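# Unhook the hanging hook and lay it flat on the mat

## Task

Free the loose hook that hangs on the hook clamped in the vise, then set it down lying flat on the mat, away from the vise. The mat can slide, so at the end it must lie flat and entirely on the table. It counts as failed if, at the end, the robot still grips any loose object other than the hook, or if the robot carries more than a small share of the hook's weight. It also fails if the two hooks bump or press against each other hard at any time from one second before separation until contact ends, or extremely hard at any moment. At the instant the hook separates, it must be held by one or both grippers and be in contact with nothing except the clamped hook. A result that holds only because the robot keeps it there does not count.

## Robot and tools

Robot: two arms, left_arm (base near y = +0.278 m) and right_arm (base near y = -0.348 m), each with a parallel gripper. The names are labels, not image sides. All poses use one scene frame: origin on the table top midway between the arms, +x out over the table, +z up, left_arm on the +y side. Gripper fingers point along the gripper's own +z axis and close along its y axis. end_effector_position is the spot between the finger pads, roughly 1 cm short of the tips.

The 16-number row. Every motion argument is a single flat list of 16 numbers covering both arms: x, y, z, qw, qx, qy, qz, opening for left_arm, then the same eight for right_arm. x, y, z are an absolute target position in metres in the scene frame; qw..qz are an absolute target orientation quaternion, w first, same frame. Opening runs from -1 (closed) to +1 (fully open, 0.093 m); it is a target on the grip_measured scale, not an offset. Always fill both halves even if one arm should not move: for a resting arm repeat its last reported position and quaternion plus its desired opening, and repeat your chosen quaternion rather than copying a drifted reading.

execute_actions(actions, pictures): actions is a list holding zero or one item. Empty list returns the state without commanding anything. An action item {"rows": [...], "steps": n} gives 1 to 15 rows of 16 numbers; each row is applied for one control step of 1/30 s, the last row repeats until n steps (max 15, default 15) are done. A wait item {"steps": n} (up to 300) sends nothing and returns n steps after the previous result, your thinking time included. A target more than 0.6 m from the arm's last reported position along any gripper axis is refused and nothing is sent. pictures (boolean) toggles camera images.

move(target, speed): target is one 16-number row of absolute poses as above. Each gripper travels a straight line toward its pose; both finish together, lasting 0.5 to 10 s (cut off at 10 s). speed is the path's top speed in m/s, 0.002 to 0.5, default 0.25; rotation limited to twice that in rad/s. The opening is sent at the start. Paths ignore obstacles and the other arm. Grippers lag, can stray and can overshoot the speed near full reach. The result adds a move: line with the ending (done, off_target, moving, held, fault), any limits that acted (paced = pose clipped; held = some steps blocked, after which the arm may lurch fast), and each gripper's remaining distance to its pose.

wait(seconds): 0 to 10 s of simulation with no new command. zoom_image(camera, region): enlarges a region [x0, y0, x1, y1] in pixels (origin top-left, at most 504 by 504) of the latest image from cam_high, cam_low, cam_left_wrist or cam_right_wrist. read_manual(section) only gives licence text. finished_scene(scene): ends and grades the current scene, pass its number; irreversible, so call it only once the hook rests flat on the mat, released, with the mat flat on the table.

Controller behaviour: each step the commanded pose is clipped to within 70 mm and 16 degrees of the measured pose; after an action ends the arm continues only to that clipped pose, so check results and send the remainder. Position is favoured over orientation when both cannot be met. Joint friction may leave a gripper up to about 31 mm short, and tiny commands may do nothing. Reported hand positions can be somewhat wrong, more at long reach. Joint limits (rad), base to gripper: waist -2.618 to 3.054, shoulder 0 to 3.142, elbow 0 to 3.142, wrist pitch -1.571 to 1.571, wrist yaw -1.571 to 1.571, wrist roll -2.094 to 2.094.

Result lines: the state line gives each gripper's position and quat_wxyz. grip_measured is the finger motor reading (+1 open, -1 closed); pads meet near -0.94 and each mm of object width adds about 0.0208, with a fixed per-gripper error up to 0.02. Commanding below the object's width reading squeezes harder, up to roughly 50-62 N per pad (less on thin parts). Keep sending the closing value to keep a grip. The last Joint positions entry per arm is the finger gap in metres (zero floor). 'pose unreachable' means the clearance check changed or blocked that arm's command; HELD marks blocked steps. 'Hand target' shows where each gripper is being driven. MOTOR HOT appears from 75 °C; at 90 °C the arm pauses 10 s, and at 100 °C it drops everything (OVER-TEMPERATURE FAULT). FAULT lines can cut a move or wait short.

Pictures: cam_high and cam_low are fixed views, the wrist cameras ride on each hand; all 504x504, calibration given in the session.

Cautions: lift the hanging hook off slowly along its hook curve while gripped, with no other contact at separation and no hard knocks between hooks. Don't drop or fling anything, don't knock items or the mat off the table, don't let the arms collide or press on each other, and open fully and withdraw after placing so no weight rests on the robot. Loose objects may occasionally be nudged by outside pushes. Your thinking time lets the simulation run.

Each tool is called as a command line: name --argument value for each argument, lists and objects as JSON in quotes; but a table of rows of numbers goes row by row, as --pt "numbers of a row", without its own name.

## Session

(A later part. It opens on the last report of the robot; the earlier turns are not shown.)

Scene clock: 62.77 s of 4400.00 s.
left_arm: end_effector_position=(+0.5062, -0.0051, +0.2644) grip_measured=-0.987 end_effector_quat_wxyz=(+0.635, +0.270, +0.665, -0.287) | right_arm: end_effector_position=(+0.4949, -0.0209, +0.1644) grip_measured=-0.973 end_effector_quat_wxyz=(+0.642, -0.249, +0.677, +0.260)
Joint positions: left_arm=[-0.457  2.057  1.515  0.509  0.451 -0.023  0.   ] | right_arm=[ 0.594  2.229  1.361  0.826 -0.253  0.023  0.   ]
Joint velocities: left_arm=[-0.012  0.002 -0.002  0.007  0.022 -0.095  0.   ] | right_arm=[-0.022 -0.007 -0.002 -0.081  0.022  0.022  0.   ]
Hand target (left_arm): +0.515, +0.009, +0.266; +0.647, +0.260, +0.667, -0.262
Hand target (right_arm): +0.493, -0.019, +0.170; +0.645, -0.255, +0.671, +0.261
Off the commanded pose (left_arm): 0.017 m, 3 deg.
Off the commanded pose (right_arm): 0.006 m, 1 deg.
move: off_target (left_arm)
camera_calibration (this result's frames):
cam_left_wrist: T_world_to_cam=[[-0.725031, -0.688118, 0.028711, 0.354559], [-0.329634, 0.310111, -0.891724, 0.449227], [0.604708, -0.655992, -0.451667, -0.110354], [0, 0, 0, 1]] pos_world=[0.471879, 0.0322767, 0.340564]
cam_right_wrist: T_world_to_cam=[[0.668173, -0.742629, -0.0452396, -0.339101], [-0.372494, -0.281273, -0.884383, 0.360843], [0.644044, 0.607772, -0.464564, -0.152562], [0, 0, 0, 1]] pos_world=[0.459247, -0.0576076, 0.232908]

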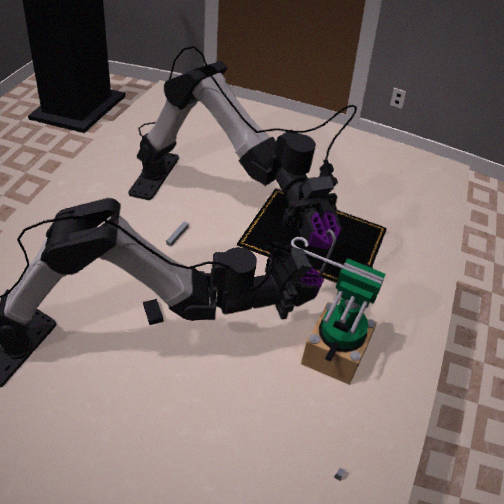

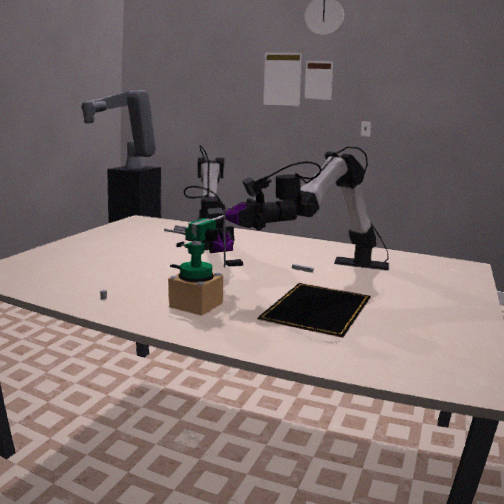

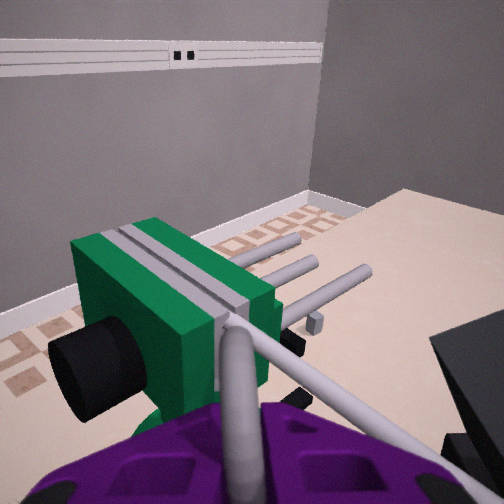

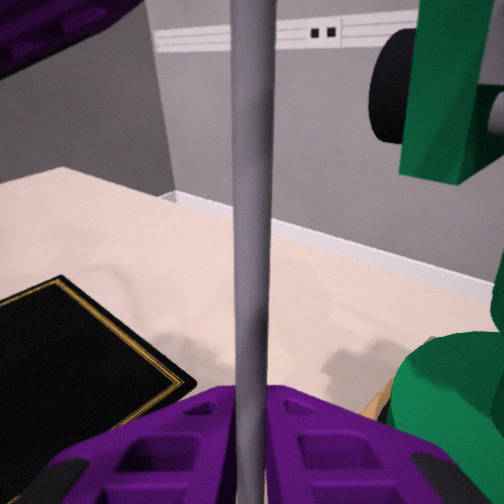

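Gripped. Release right.

move --target '[0.5062,-0.0051,0.2644,0.635,0.270,0.665,-0.287,-1, 0.495,-0.021,0.165,0.642,-0.249,0.677,0.26,0.3]' --speed 0.05

move --target '[0.47,0.06,0.28,0.635,0.270,0.665,-0.287,-1, 0.40,-0.12,0.15,0.642,-0.249,0.677,0.26,0.3]' --speed 0.08

Scene clock: 64.93 s of 4400.00 s.
left_arm: end_effector_position=(+0.5060, -0.0053, +0.2616) grip_measured=-0.987 end_effector_quat_wxyz=(+0.630, +0.270, +0.669, -0.288) | right_arm: end_effector_position=(+0.4949, -0.0209, +0.1644) grip_measured=+0.297 end_effector_quat_wxyz=(+0.642, -0.248, +0.677, +0.261)
Joint positions: left_arm=[-0.457  2.057  1.515  0.497  0.453 -0.025  0.   ] | right_arm=[ 0.594  2.229  1.361  0.826 -0.253  0.024  0.059]
Joint velocities: left_arm=[-0.012 -0.032  0.012 -0.022  0.037 -0.066  0.   ] | right_arm=[-0.002 -0.002 -0.007  0.007  0.007  0.051  0.   ]
Hand target (left_arm): +0.506, -0.005, +0.264; +0.635, +0.270, +0.665, -0.287
Hand target (right_arm): +0.495, -0.021, +0.165; +0.642, -0.249, +0.677, +0.260
Off the commanded pose (left_arm): 0.003 m, 1 deg.
Off the commanded pose (right_arm): 0.001 m, 0 deg.
move: done
camera_calibration (this result's frames):
cam_left_wrist: T_world_to_cam=[[-0.725639, -0.687153, 0.0356272, 0.352837], [-0.340339, 0.313436, -0.886525, 0.4508], [0.598012, -0.655422, -0.461306, -0.105599], [0, 0, 0, 1]] pos_world=[0.472606, 0.0319438, 0.338361]
cam_right_wrist: T_world_to_cam=[[0.668127, -0.742624, -0.0460012, -0.338952], [-0.372956, -0.280762, -0.884351, 0.361077], [0.643825, 0.608015, -0.464551, -0.152451], [0, 0, 0, 1]] pos_world=[0.459281, -0.0576452, 0.232906]

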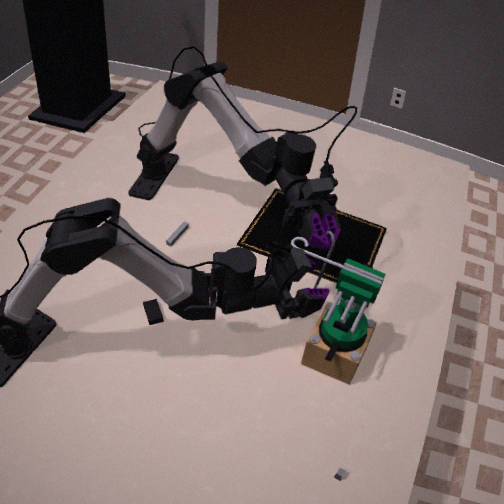

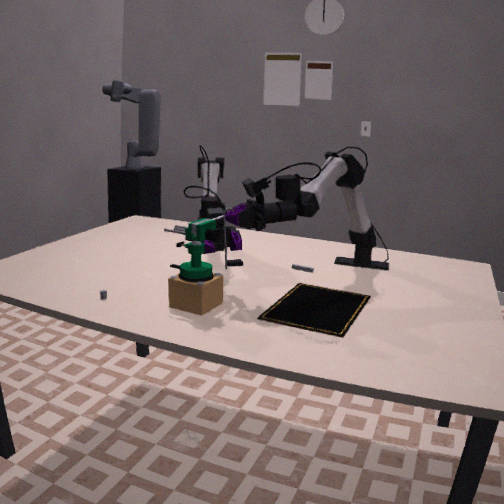

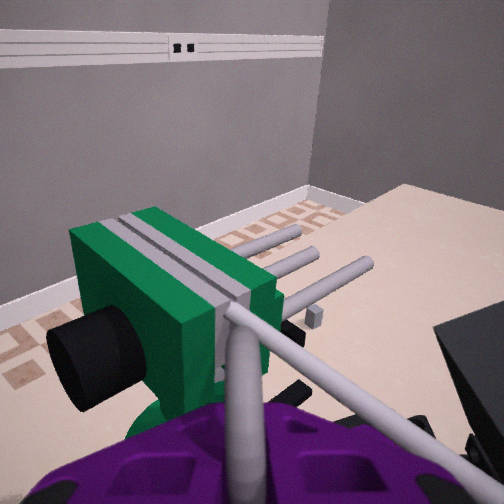

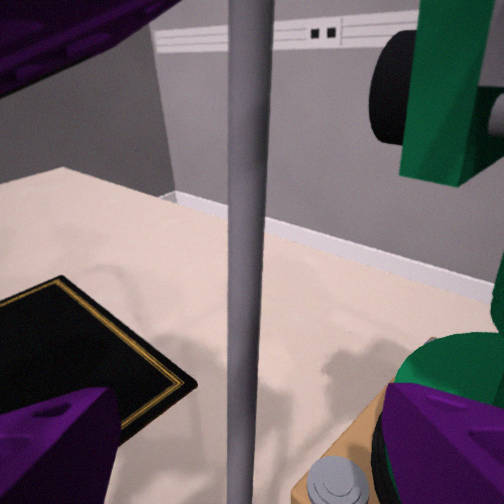

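Scene clock: 67.13 s of 4400.00 s.
left_arm: end_effector_position=(+0.4730, +0.0535, +0.2668) grip_measured=-0.987 end_effector_quat_wxyz=(+0.619, +0.266, +0.679, -0.291) | right_arm: end_effector_position=(+0.4047, -0.1160, +0.1469) grip_measured=+0.297 end_effector_quat_wxyz=(+0.638, -0.246, +0.681, +0.262)
Joint positions: left_arm=[-0.351  1.867  1.294  0.496  0.559 -0.025  0.   ] | right_arm=[ 0.469  1.931  0.763  1.116 -0.376  0.024  0.059]
Joint velocities: left_arm=[-0.022 -0.017 -0.002 -0.051  0.066  0.007  0.   ] | right_arm=[-0.002 -0.042 -0.002  0.037  0.037 -0.051 -0.001]
Hand target (left_arm): +0.469, +0.059, +0.279; +0.634, +0.271, +0.665, -0.286
Hand target (right_arm): +0.400, -0.120, +0.149; +0.642, -0.249, +0.677, +0.260
Off the commanded pose (left_arm): 0.015 m, 3 deg.
Off the commanded pose (right_arm): 0.007 m, 1 deg.
move: off_target (left_arm)
camera_calibration (this result's frames):
cam_left_wrist: T_world_to_cam=[[-0.72403, -0.687441, 0.0566167, 0.362796], [-0.368664, 0.316297, -0.874095, 0.435683], [0.582981, -0.653744, -0.482444, -0.0323605], [0, 0, 0, 1]] pos_world=[0.442162, 0.0904399, 0.344676]
cam_right_wrist: T_world_to_cam=[[0.666324, -0.743672, -0.0544442, -0.348296], [-0.383453, -0.279119, -0.880373, 0.289078], [0.639512, 0.60749, -0.471147, -0.0420743], [0, 0, 0, 1]] pos_world=[0.369833, -0.152771, 0.215711]

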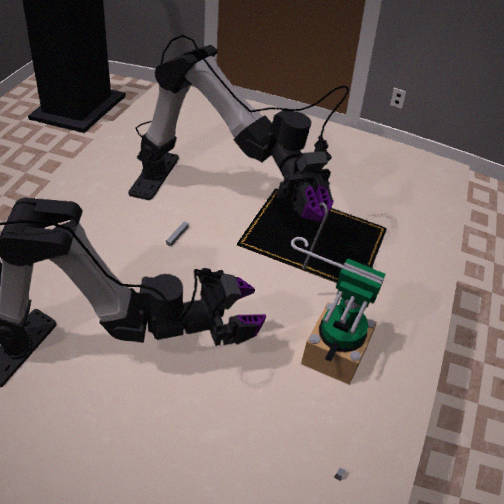

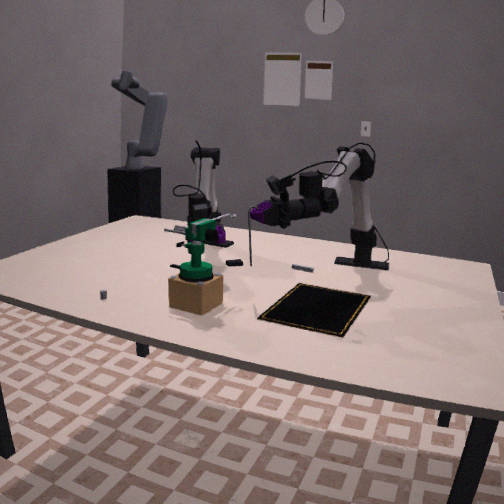

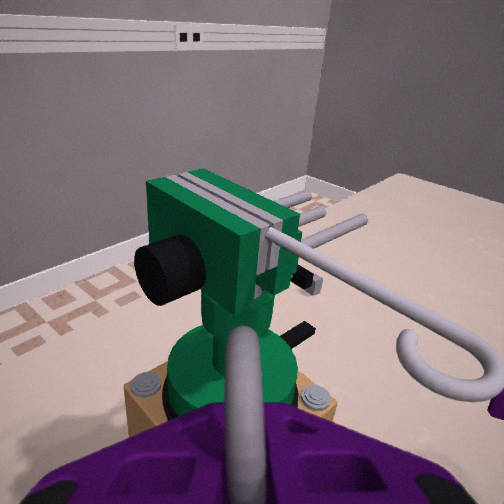

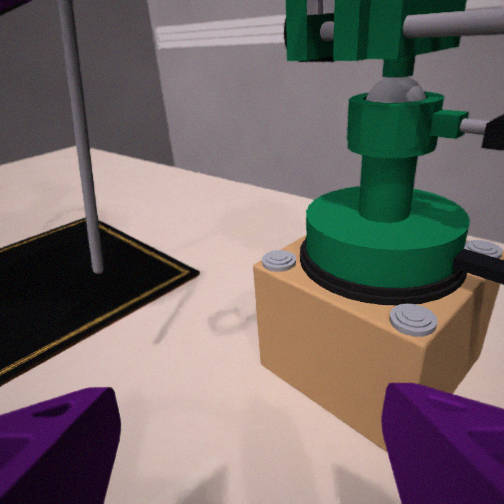

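move --target '[0.50,0.16,0.08,0,0,1,0,-1, 0.30,-0.25,0.2,0.642,-0.249,0.677,0.26,0.3]' --speed 0.15

move --target '[0.50,0.16,0.012,0,0,1,0,-1, 0.30,-0.25,0.2,0.642,-0.249,0.677,0.26,0.3]' --speed 0.06

Scene clock: 74.90 s of 4400.00 s.
left_arm: end_effector_position=(+0.4921, +0.1545, +0.0697) grip_measured=-0.988 end_effector_quat_wxyz=(+0.096, +0.018, +0.995, -0.018) | right_arm: end_effector_position=(+0.3070, -0.2477, +0.2050) grip_measured=+0.297 end_effector_quat_wxyz=(+0.648, -0.249, +0.671, +0.260)
Joint positions: left_arm=[-0.328  2.729  2.846 -1.493 -0.006 -0.194  0.   ] | right_arm=[ 0.052  1.287  0.385  0.865 -0.794  0.002  0.059]
Joint velocities: left_arm=[-0.012 -0.002 -0.002 -0.051 -0.022 -0.051  0.   ] | right_arm=[-0.012  0.012  0.002 -0.022 -0.022 -0.037  0.   ]
Hand target (left_arm): +0.498, +0.161, +0.079; +0.111, +0.006, +0.994, -0.017
Hand target (right_arm): +0.301, -0.249, +0.198; +0.642, -0.249, +0.677, +0.260
Off the commanded pose (left_arm): 0.014 m, 11 deg.
Off the commanded pose (right_arm): 0.009 m, 1 deg.
elbow stopped short (left arm): the move would have taken joint 3 (elbow) straighter than the controller allows; a more bent joint 3 avoids this.
move: off_target (left_arm)
camera_calibration (this result's frames):
cam_left_wrist: T_world_to_cam=[[-0.0481423, -0.99834, 0.0316036, 0.174383], [-0.968219, 0.0544174, 0.244111, 0.49609], [-0.245426, -0.0188471, -0.969232, 0.270961], [0, 0, 0, 1]] pos_world=[0.55522, 0.152204, 0.136012]
cam_right_wrist: T_world_to_cam=[[0.668189, -0.742948, -0.0393886, -0.381387], [-0.359428, -0.276, -0.891423, 0.261727], [0.65141, 0.609797, -0.451457, 0.120679], [0, 0, 0, 1]] pos_world=[0.2703, -0.284704, 0.272768]

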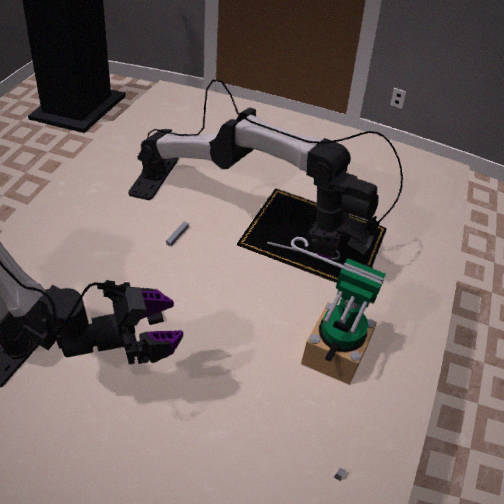

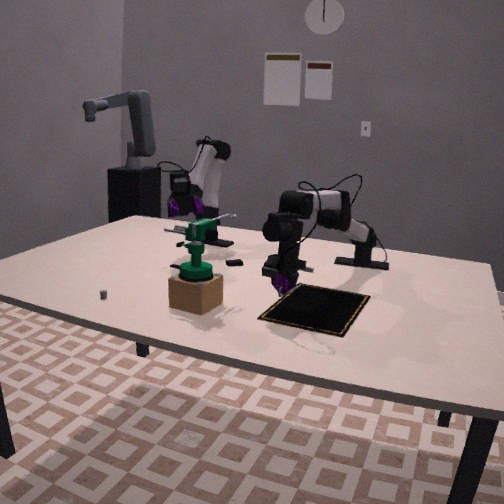

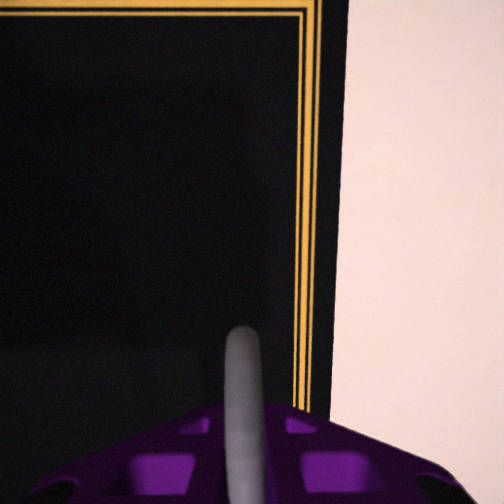

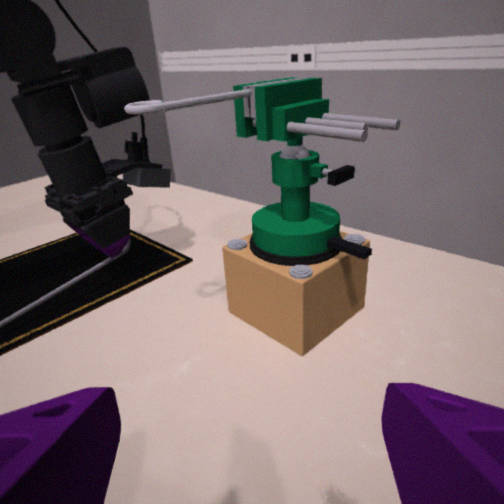

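Scene clock: 76.80 s of 4400.00 s.
left_arm: end_effector_position=(+0.4874, +0.1554, +0.0344) grip_measured=-0.988 end_effector_quat_wxyz=(+0.061, +0.015, +0.998, -0.011) | right_arm: end_effector_position=(+0.3054, -0.2471, +0.2059) grip_measured=+0.297 end_effector_quat_wxyz=(+0.646, -0.249, +0.672, +0.262)
Joint positions: left_arm=[-0.328  2.806  2.866 -1.507 -0.005 -0.2    0.   ] | right_arm=[ 0.052  1.275  0.385  0.851 -0.798  0.002  0.059]
Joint velocities: left_arm=[-0.002  0.022  0.002 -0.022 -0.007  0.007  0.   ] | right_arm=[-0.007  0.012 -0.002 -0.007 -0.022 -0.022 -0.001]
Hand target (left_arm): +0.499, +0.160, +0.012; +0.066, +0.001, +0.998, -0.014
Hand target (right_arm): +0.300, -0.250, +0.200; +0.642, -0.249, +0.677, +0.260
Off the commanded pose (left_arm): 0.026 m, 7 deg.
Off the commanded pose (right_arm): 0.009 m, 1 deg.
elbow stopped short (left arm): the move would have taken joint 3 (elbow) straighter than the controller allows; a more bent joint 3 avoids this.
move: off_target (left_arm)
camera_calibration (this result's frames):
cam_left_wrist: T_world_to_cam=[[-0.0401166, -0.998981, 0.0206711, 0.172742], [-0.949316, 0.0445605, 0.311148, 0.490104], [-0.311752, -0.00714124, -0.950137, 0.265453], [0, 0, 0, 1]] pos_world=[0.554949, 0.152622, 0.0961509]
cam_right_wrist: T_world_to_cam=[[0.670893, -0.740383, -0.04166, -0.379614], [-0.361081, -0.277089, -0.890417, 0.262098], [0.647706, 0.612417, -0.453235, 0.123914], [0, 0, 0, 1]] pos_world=[0.269059, -0.284323, 0.273724]

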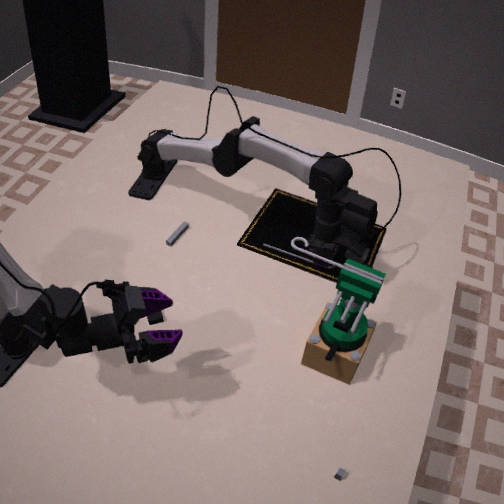

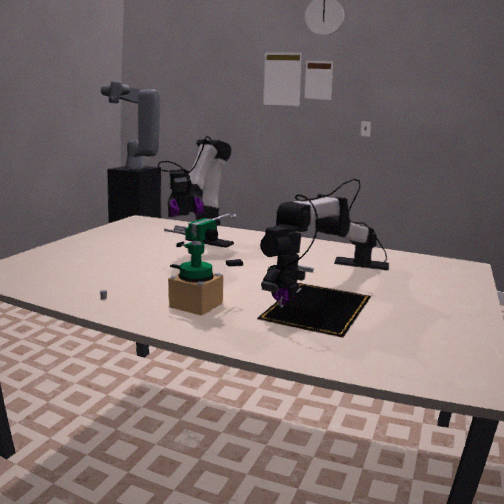

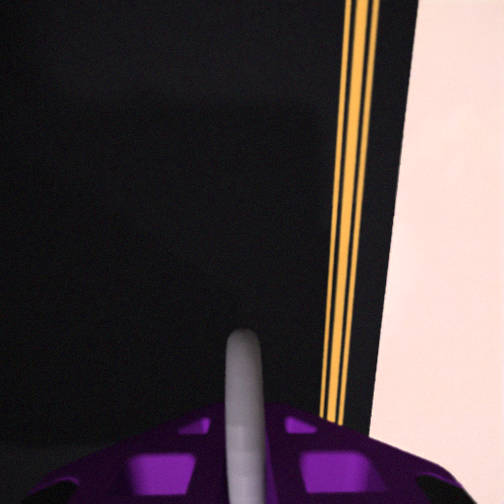

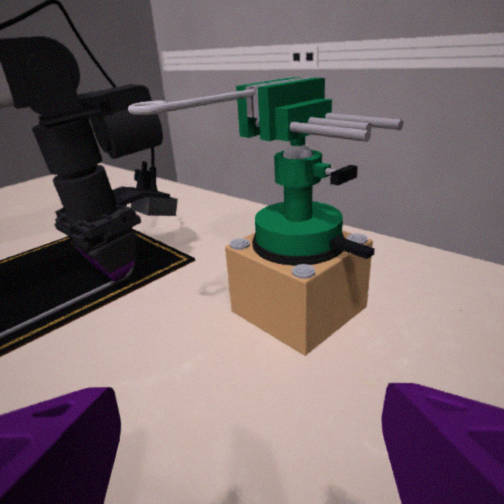

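move --target '[0.45,0.215,0.05,0,0,1,0,-1, 0.30,-0.25,0.2,0.642,-0.249,0.677,0.26,0.3]' --speed 0.08

move --target '[0.45,0.215,0.008,0,0,1,0,-1, 0.30,-0.25,0.2,0.642,-0.249,0.677,0.26,0.3]' --speed 0.05

Scene clock: 79.30 s of 4400.00 s.
left_arm: end_effector_position=(+0.4479, +0.2112, +0.0417) grip_measured=-0.988 end_effector_quat_wxyz=(-0.011, -0.000, +1.000, +0.003) | right_arm: end_effector_position=(+0.3054, -0.2471, +0.2056) grip_measured=+0.297 end_effector_quat_wxyz=(+0.646, -0.249, +0.672, +0.262)
Joint positions: left_arm=[-0.235  2.606  2.508 -1.496 -0.003 -0.138  0.   ] | right_arm=[ 0.052  1.275  0.385  0.849 -0.798  0.002  0.059]
Joint velocities: left_arm=[-0.017 -0.007  0.002  0.022  0.007  0.007  0.   ] | right_arm=[-0.012 -0.022 -0.007  0.051 -0.037 -0.007 -0.   ]
Hand target (left_arm): +0.449, +0.215, +0.049; -0.001, +0.001, +1.000, +0.001
Hand target (right_arm): +0.300, -0.250, +0.200; +0.642, -0.249, +0.677, +0.260
Off the commanded pose (left_arm): 0.009 m, 1 deg.
Off the commanded pose (right_arm): 0.008 m, 1 deg.
move: done
camera_calibration (this result's frames):
cam_left_wrist: T_world_to_cam=[[-0.0085871, -0.999956, -0.00389658, 0.213874], [-0.895558, 0.00595691, 0.444905, 0.426369], [-0.444862, 0.00731005, -0.895569, 0.314807], [0, 0, 0, 1]] pos_world=[0.523721, 0.209024, 0.0930711]
cam_right_wrist: T_world_to_cam=[[0.671111, -0.740123, -0.0427579, -0.379331], [-0.36233, -0.277135, -0.889895, 0.262096], [0.646781, 0.612711, -0.454158, 0.124333], [0, 0, 0, 1]] pos_world=[0.269122, -0.284295, 0.273485]

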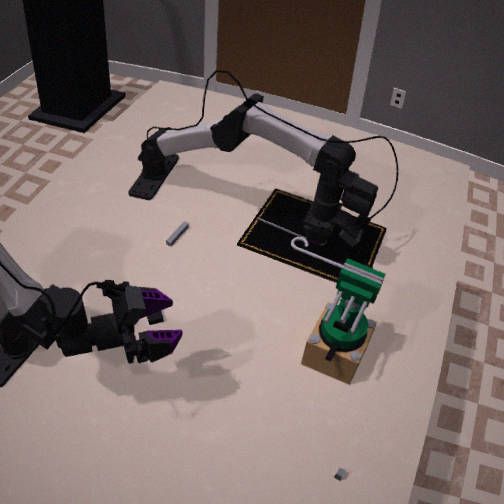

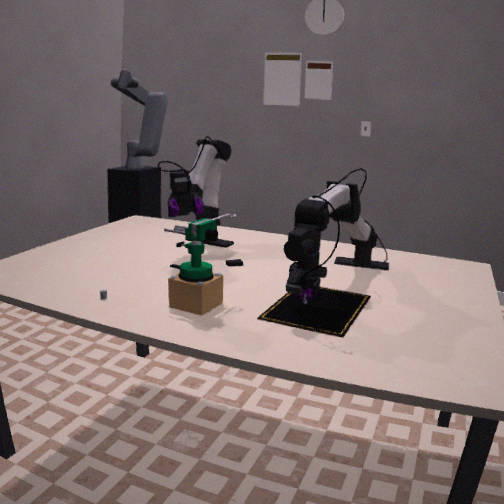

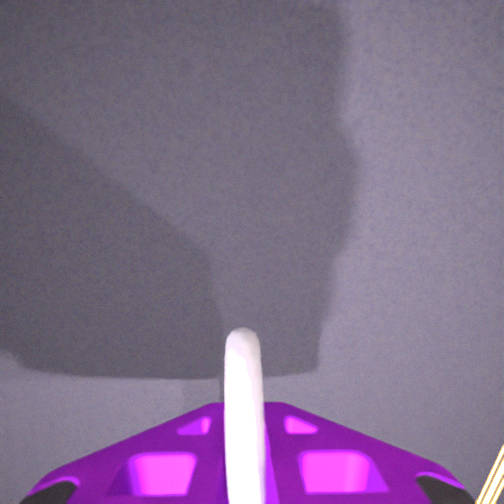

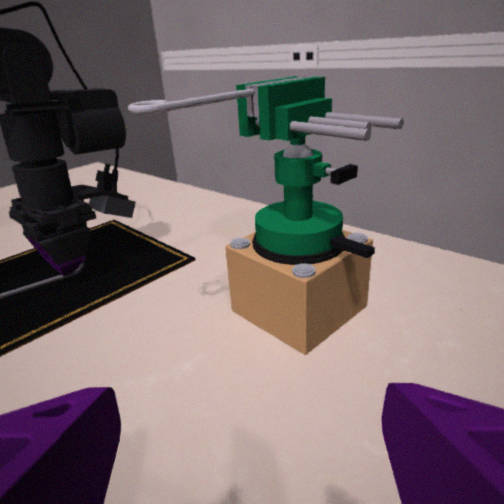

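Scene clock: 80.20 s of 4400.00 s.
left_arm: end_effector_position=(+0.4486, +0.2111, +0.0333) grip_measured=-0.988 end_effector_quat_wxyz=(+0.006, -0.000, +1.000, +0.000) | right_arm: end_effector_position=(+0.3054, -0.2471, +0.2056) grip_measured=+0.297 end_effector_quat_wxyz=(+0.646, -0.249, +0.672, +0.262)
Joint positions: left_arm=[-0.235  2.535  2.341 -1.364 -0.003 -0.137  0.   ] | right_arm=[ 0.052  1.275  0.385  0.849 -0.798  0.002  0.059]
Joint velocities: left_arm=[ 0.002 -0.002 -0.027 -0.037  0.022 -0.095  0.   ] | right_arm=[-0.007  0.002  0.002  0.022  0.022 -0.037  0.   ]
Hand target (left_arm): +0.450, +0.215, +0.009; -0.001, -0.000, +1.000, +0.000
Hand target (right_arm): +0.300, -0.250, +0.200; +0.642, -0.249, +0.677, +0.260
Off the commanded pose (left_arm): 0.026 m, 1 deg.
Off the commanded pose (right_arm): 0.008 m, 1 deg.
move: off_target (left_arm)
camera_calibration (this result's frames):
cam_left_wrist: T_world_to_cam=[[-0.00891607, -0.99996, 0.000979801, 0.213678], [-0.910456, 0.0085232, 0.413518, 0.437885], [-0.41351, 0.00279489, -0.910495, 0.294945], [0, 0, 0, 1]] pos_world=[0.522543, 0.209113, 0.0872628]
cam_right_wrist: T_world_to_cam=[[0.671111, -0.740123, -0.0427579, -0.379331], [-0.36233, -0.277135, -0.889895, 0.262096], [0.646781, 0.612711, -0.454158, 0.124333], [0, 0, 0, 1]] pos_world=[0.269122, -0.284295, 0.273485]

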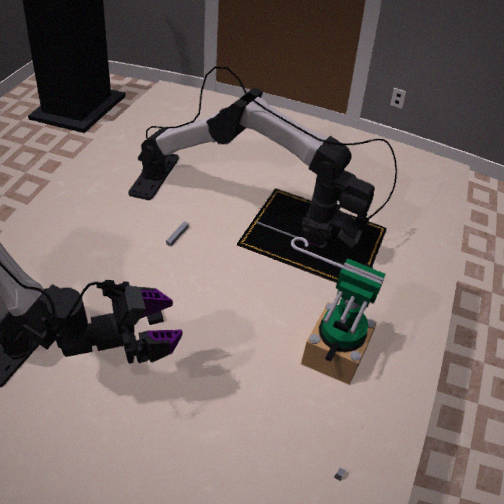

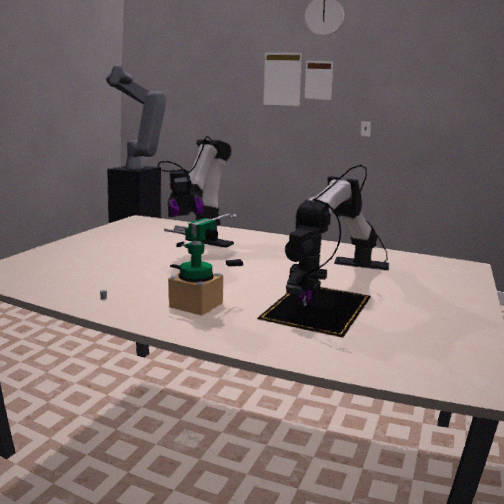

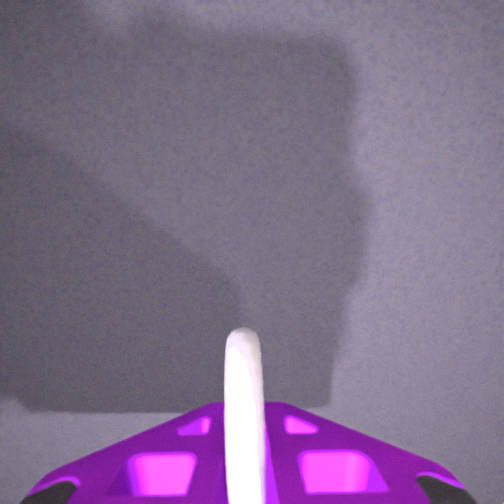

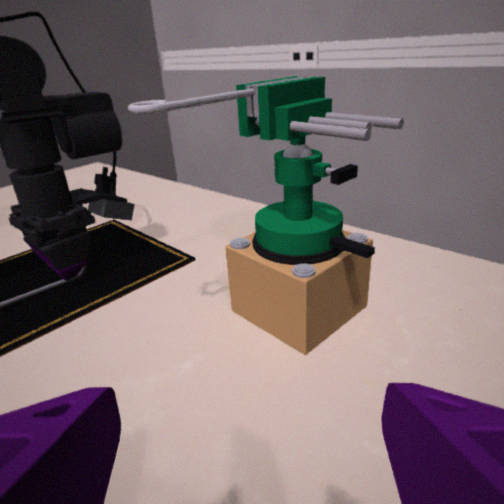

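move --target '[0.49,0.215,0.04,0,0,1,0,-1, 0.30,-0.25,0.2,0.642,-0.249,0.677,0.26,0.3]' --speed 0.05

move --target '[0.49,0.215,0.03,0,0,1,0,0.2, 0.30,-0.25,0.2,0.642,-0.249,0.677,0.26,0.3]' --speed 0.05

move --target '[0.42,0.25,0.18,0,0,1,0,0.2, 0.30,-0.25,0.2,0.642,-0.249,0.677,0.26,0.3]'

Scene clock: 82.53 s of 4400.00 s.
left_arm: end_effector_position=(+0.4823, +0.2109, +0.0354) grip_measured=-0.988 end_effector_quat_wxyz=(+0.033, +0.000, +0.999, -0.003) | right_arm: end_effector_position=(+0.3054, -0.2471, +0.2056) grip_measured=+0.297 end_effector_quat_wxyz=(+0.646, -0.249, +0.672, +0.262)
Joint positions: left_arm=[-0.227  2.792  2.848 -1.56  -0.003 -0.129  0.   ] | right_arm=[ 0.052  1.275  0.385  0.849 -0.798  0.002  0.059]
Joint velocities: left_arm=[-0.002 -0.007 -0.002  0.051 -0.022  0.007  0.   ] | right_arm=[-0.007 -0.017 -0.007 -0.066  0.007  0.007 -0.001]
Hand target (left_arm): +0.488, +0.216, +0.040; +0.046, -0.001, +0.999, -0.006
Hand target (right_arm): +0.300, -0.250, +0.200; +0.642, -0.249, +0.677, +0.260
Off the commanded pose (left_arm): 0.010 m, 4 deg.
Off the commanded pose (right_arm): 0.008 m, 1 deg.
elbow stopped short (left arm): the move would have taken joint 3 (elbow) straighter than the controller allows; a more bent joint 3 avoids this.
move: off_target (left_arm)
camera_calibration (this result's frames):
cam_left_wrist: T_world_to_cam=[[-0.00951134, -0.999929, 0.00723134, 0.213834], [-0.931063, 0.0114936, 0.364678, 0.478714], [-0.364735, -0.00326426, -0.931106, 0.289331], [0, 0, 0, 1]] pos_world=[0.553275, 0.209261, 0.0932749]
cam_right_wrist: T_world_to_cam=[[0.671111, -0.740123, -0.0427579, -0.379331], [-0.36233, -0.277135, -0.889895, 0.262096], [0.646781, 0.612711, -0.454158, 0.124333], [0, 0, 0, 1]] pos_world=[0.269122, -0.284295, 0.273485]

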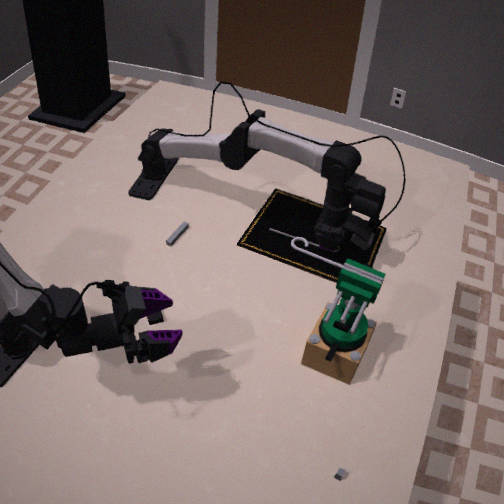

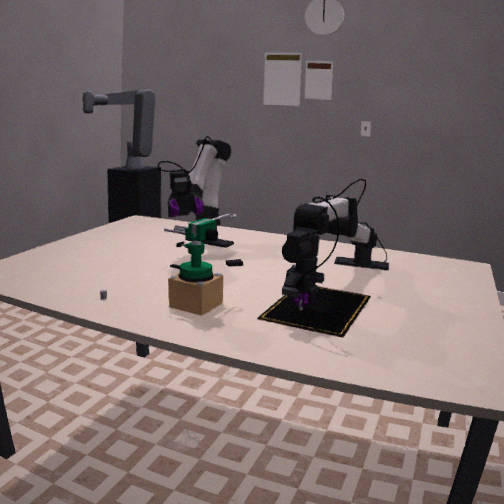

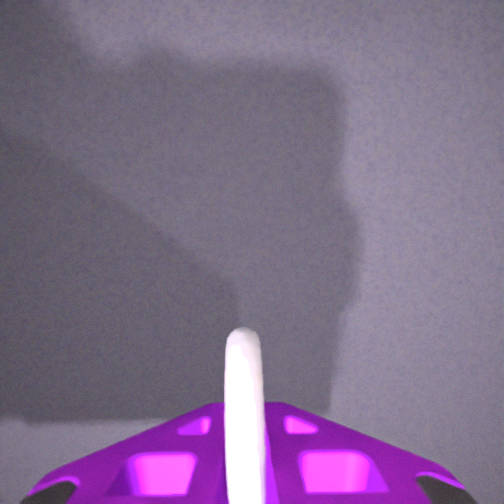

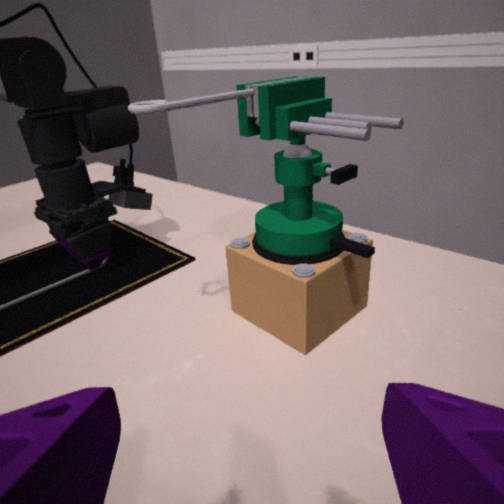

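Scene clock: 83.43 s of 4400.00 s.
left_arm: end_effector_position=(+0.4809, +0.2111, +0.0291) grip_measured=+0.198 end_effector_quat_wxyz=(+0.026, +0.000, +1.000, -0.002) | right_arm: end_effector_position=(+0.3054, -0.2471, +0.2056) grip_measured=+0.297 end_effector_quat_wxyz=(+0.646, -0.249, +0.672, +0.262)
Joint positions: left_arm=[-0.227  2.805  2.848 -1.562 -0.003 -0.128  0.055] | right_arm=[ 0.052  1.275  0.385  0.849 -0.798  0.002  0.059]
Joint velocities: left_arm=[ 0.007 -0.002 -0.012  0.051  0.022  0.051 -0.001] | right_arm=[ 0.007 -0.007  0.002  0.051  0.022 -0.022  0.   ]
Hand target (left_arm): +0.489, +0.215, +0.030; +0.041, -0.000, +0.999, -0.005
Hand target (right_arm): +0.300, -0.250, +0.200; +0.642, -0.249, +0.677, +0.260
Off the commanded pose (left_arm): 0.010 m, 3 deg.
Off the commanded pose (right_arm): 0.008 m, 1 deg.
elbow stopped short (left arm): the move would have taken joint 3 (elbow) straighter than the controller allows; a more bent joint 3 avoids this.
move: off_target (left_arm)
camera_calibration (this result's frames):
cam_left_wrist: T_world_to_cam=[[-0.00978333, -0.999939, 0.00515283, 0.214303], [-0.925882, 0.0110049, 0.377652, 0.476992], [-0.377686, -0.00107621, -0.925933, 0.288512], [0, 0, 0, 1]] pos_world=[0.552702, 0.209351, 0.0859011]
cam_right_wrist: T_world_to_cam=[[0.671111, -0.740123, -0.0427579, -0.379331], [-0.36233, -0.277135, -0.889895, 0.262096], [0.646781, 0.612711, -0.454158, 0.124333], [0, 0, 0, 1]] pos_world=[0.269122, -0.284295, 0.273485]

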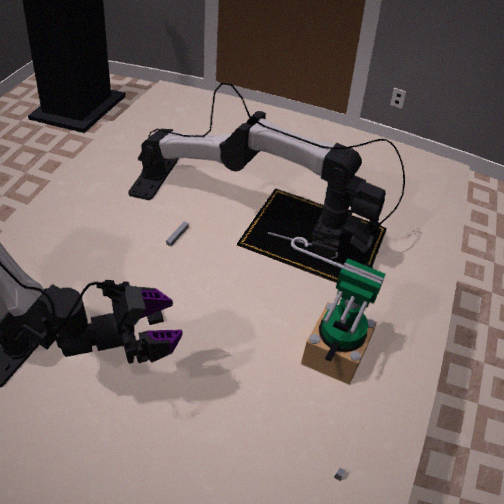

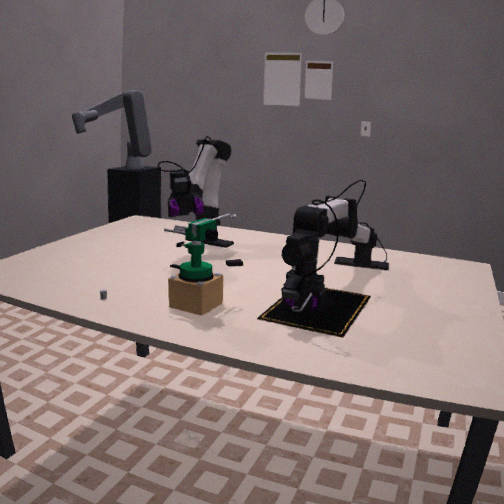

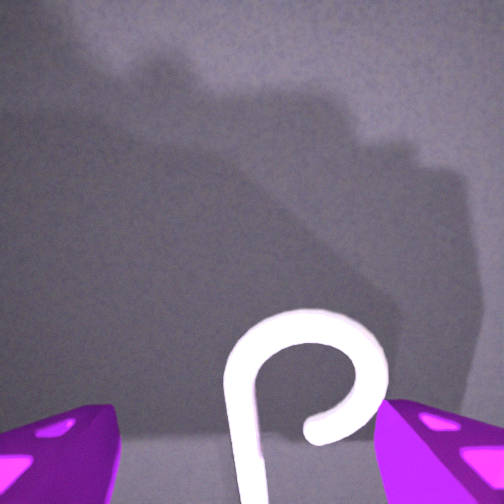

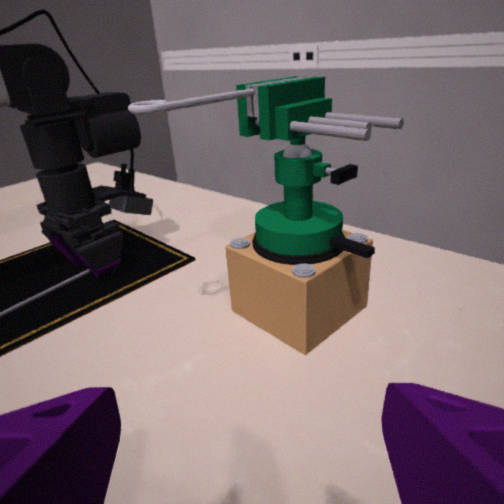

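Scene clock: 84.70 s of 4400.00 s.
left_arm: end_effector_position=(+0.4196, +0.2459, +0.1829) grip_measured=+0.198 end_effector_quat_wxyz=(+0.088, -0.002, +0.996, -0.005) | right_arm: end_effector_position=(+0.3054, -0.2471, +0.2056) grip_measured=+0.297 end_effector_quat_wxyz=(+0.646, -0.249, +0.672, +0.262)
Joint positions: left_arm=[-0.169  2.255  2.438 -1.577 -0.003 -0.074  0.055] | right_arm=[ 0.052  1.275  0.385  0.849 -0.798  0.002  0.059]
Joint velocities: left_arm=[ 0.007 -0.002 -0.002 -0.022  0.022 -0.051 -0.001] | right_arm=[-0.002  0.007 -0.017  0.022  0.007  0.022  0.   ]
Hand target (left_arm): +0.417, +0.250, +0.179; +0.078, -0.001, +0.997, -0.005
Hand target (right_arm): +0.300, -0.250, +0.200; +0.642, -0.249, +0.677, +0.260
Off the commanded pose (left_arm): 0.005 m, 10 deg.
Off the commanded pose (right_arm): 0.008 m, 1 deg.
joint sent to its limit (left arm) — the command would take joint 4 (wrist pitch) past its lower limit, so that joint was sent only as far as its limit.
move: off_target (left_arm)
camera_calibration (this result's frames):
cam_left_wrist: T_world_to_cam=[[-0.00668612, -0.999924, 0.0103745, 0.245442], [-0.965559, 0.00915416, 0.260025, 0.40036], [-0.2601, -0.00827865, -0.965546, 0.367464], [0, 0, 0, 1]] pos_world=[0.483789, 0.2448, 0.248154]
cam_right_wrist: T_world_to_cam=[[0.671111, -0.740123, -0.0427579, -0.379331], [-0.36233, -0.277135, -0.889895, 0.262096], [0.646781, 0.612711, -0.454158, 0.124333], [0, 0, 0, 1]] pos_world=[0.269122, -0.284295, 0.273485]

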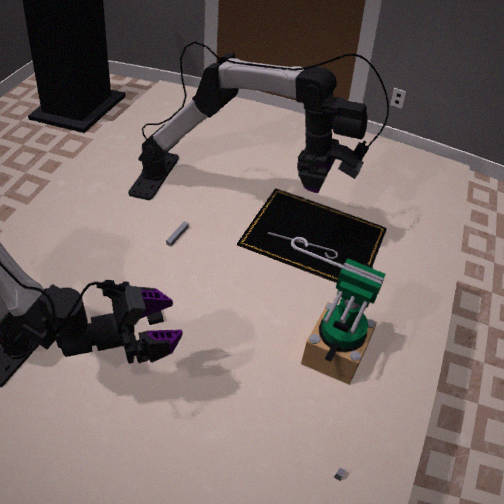

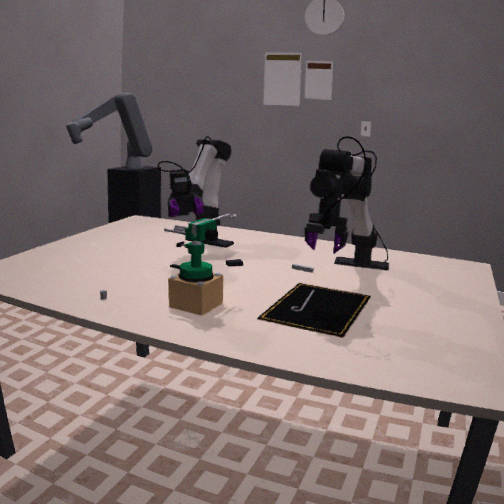

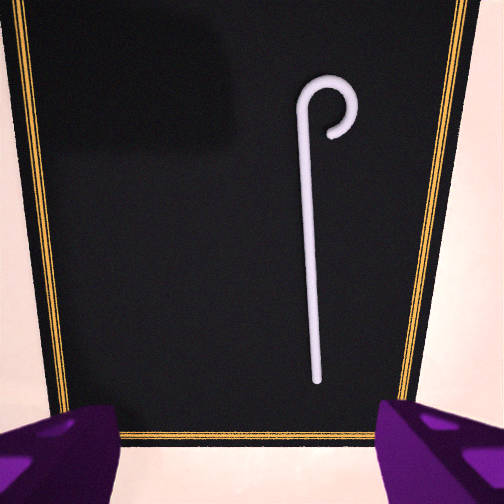

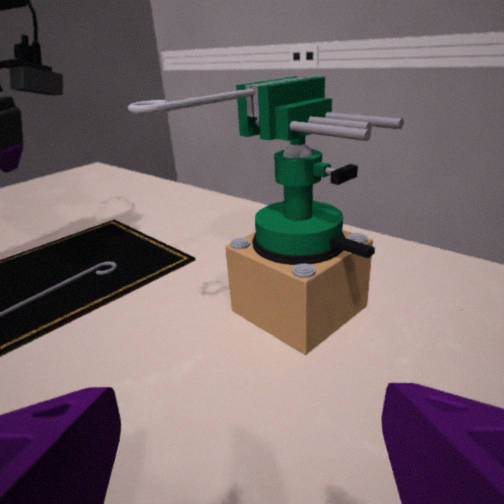

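finished_scene --scene 1

The scene is finished: the task was done.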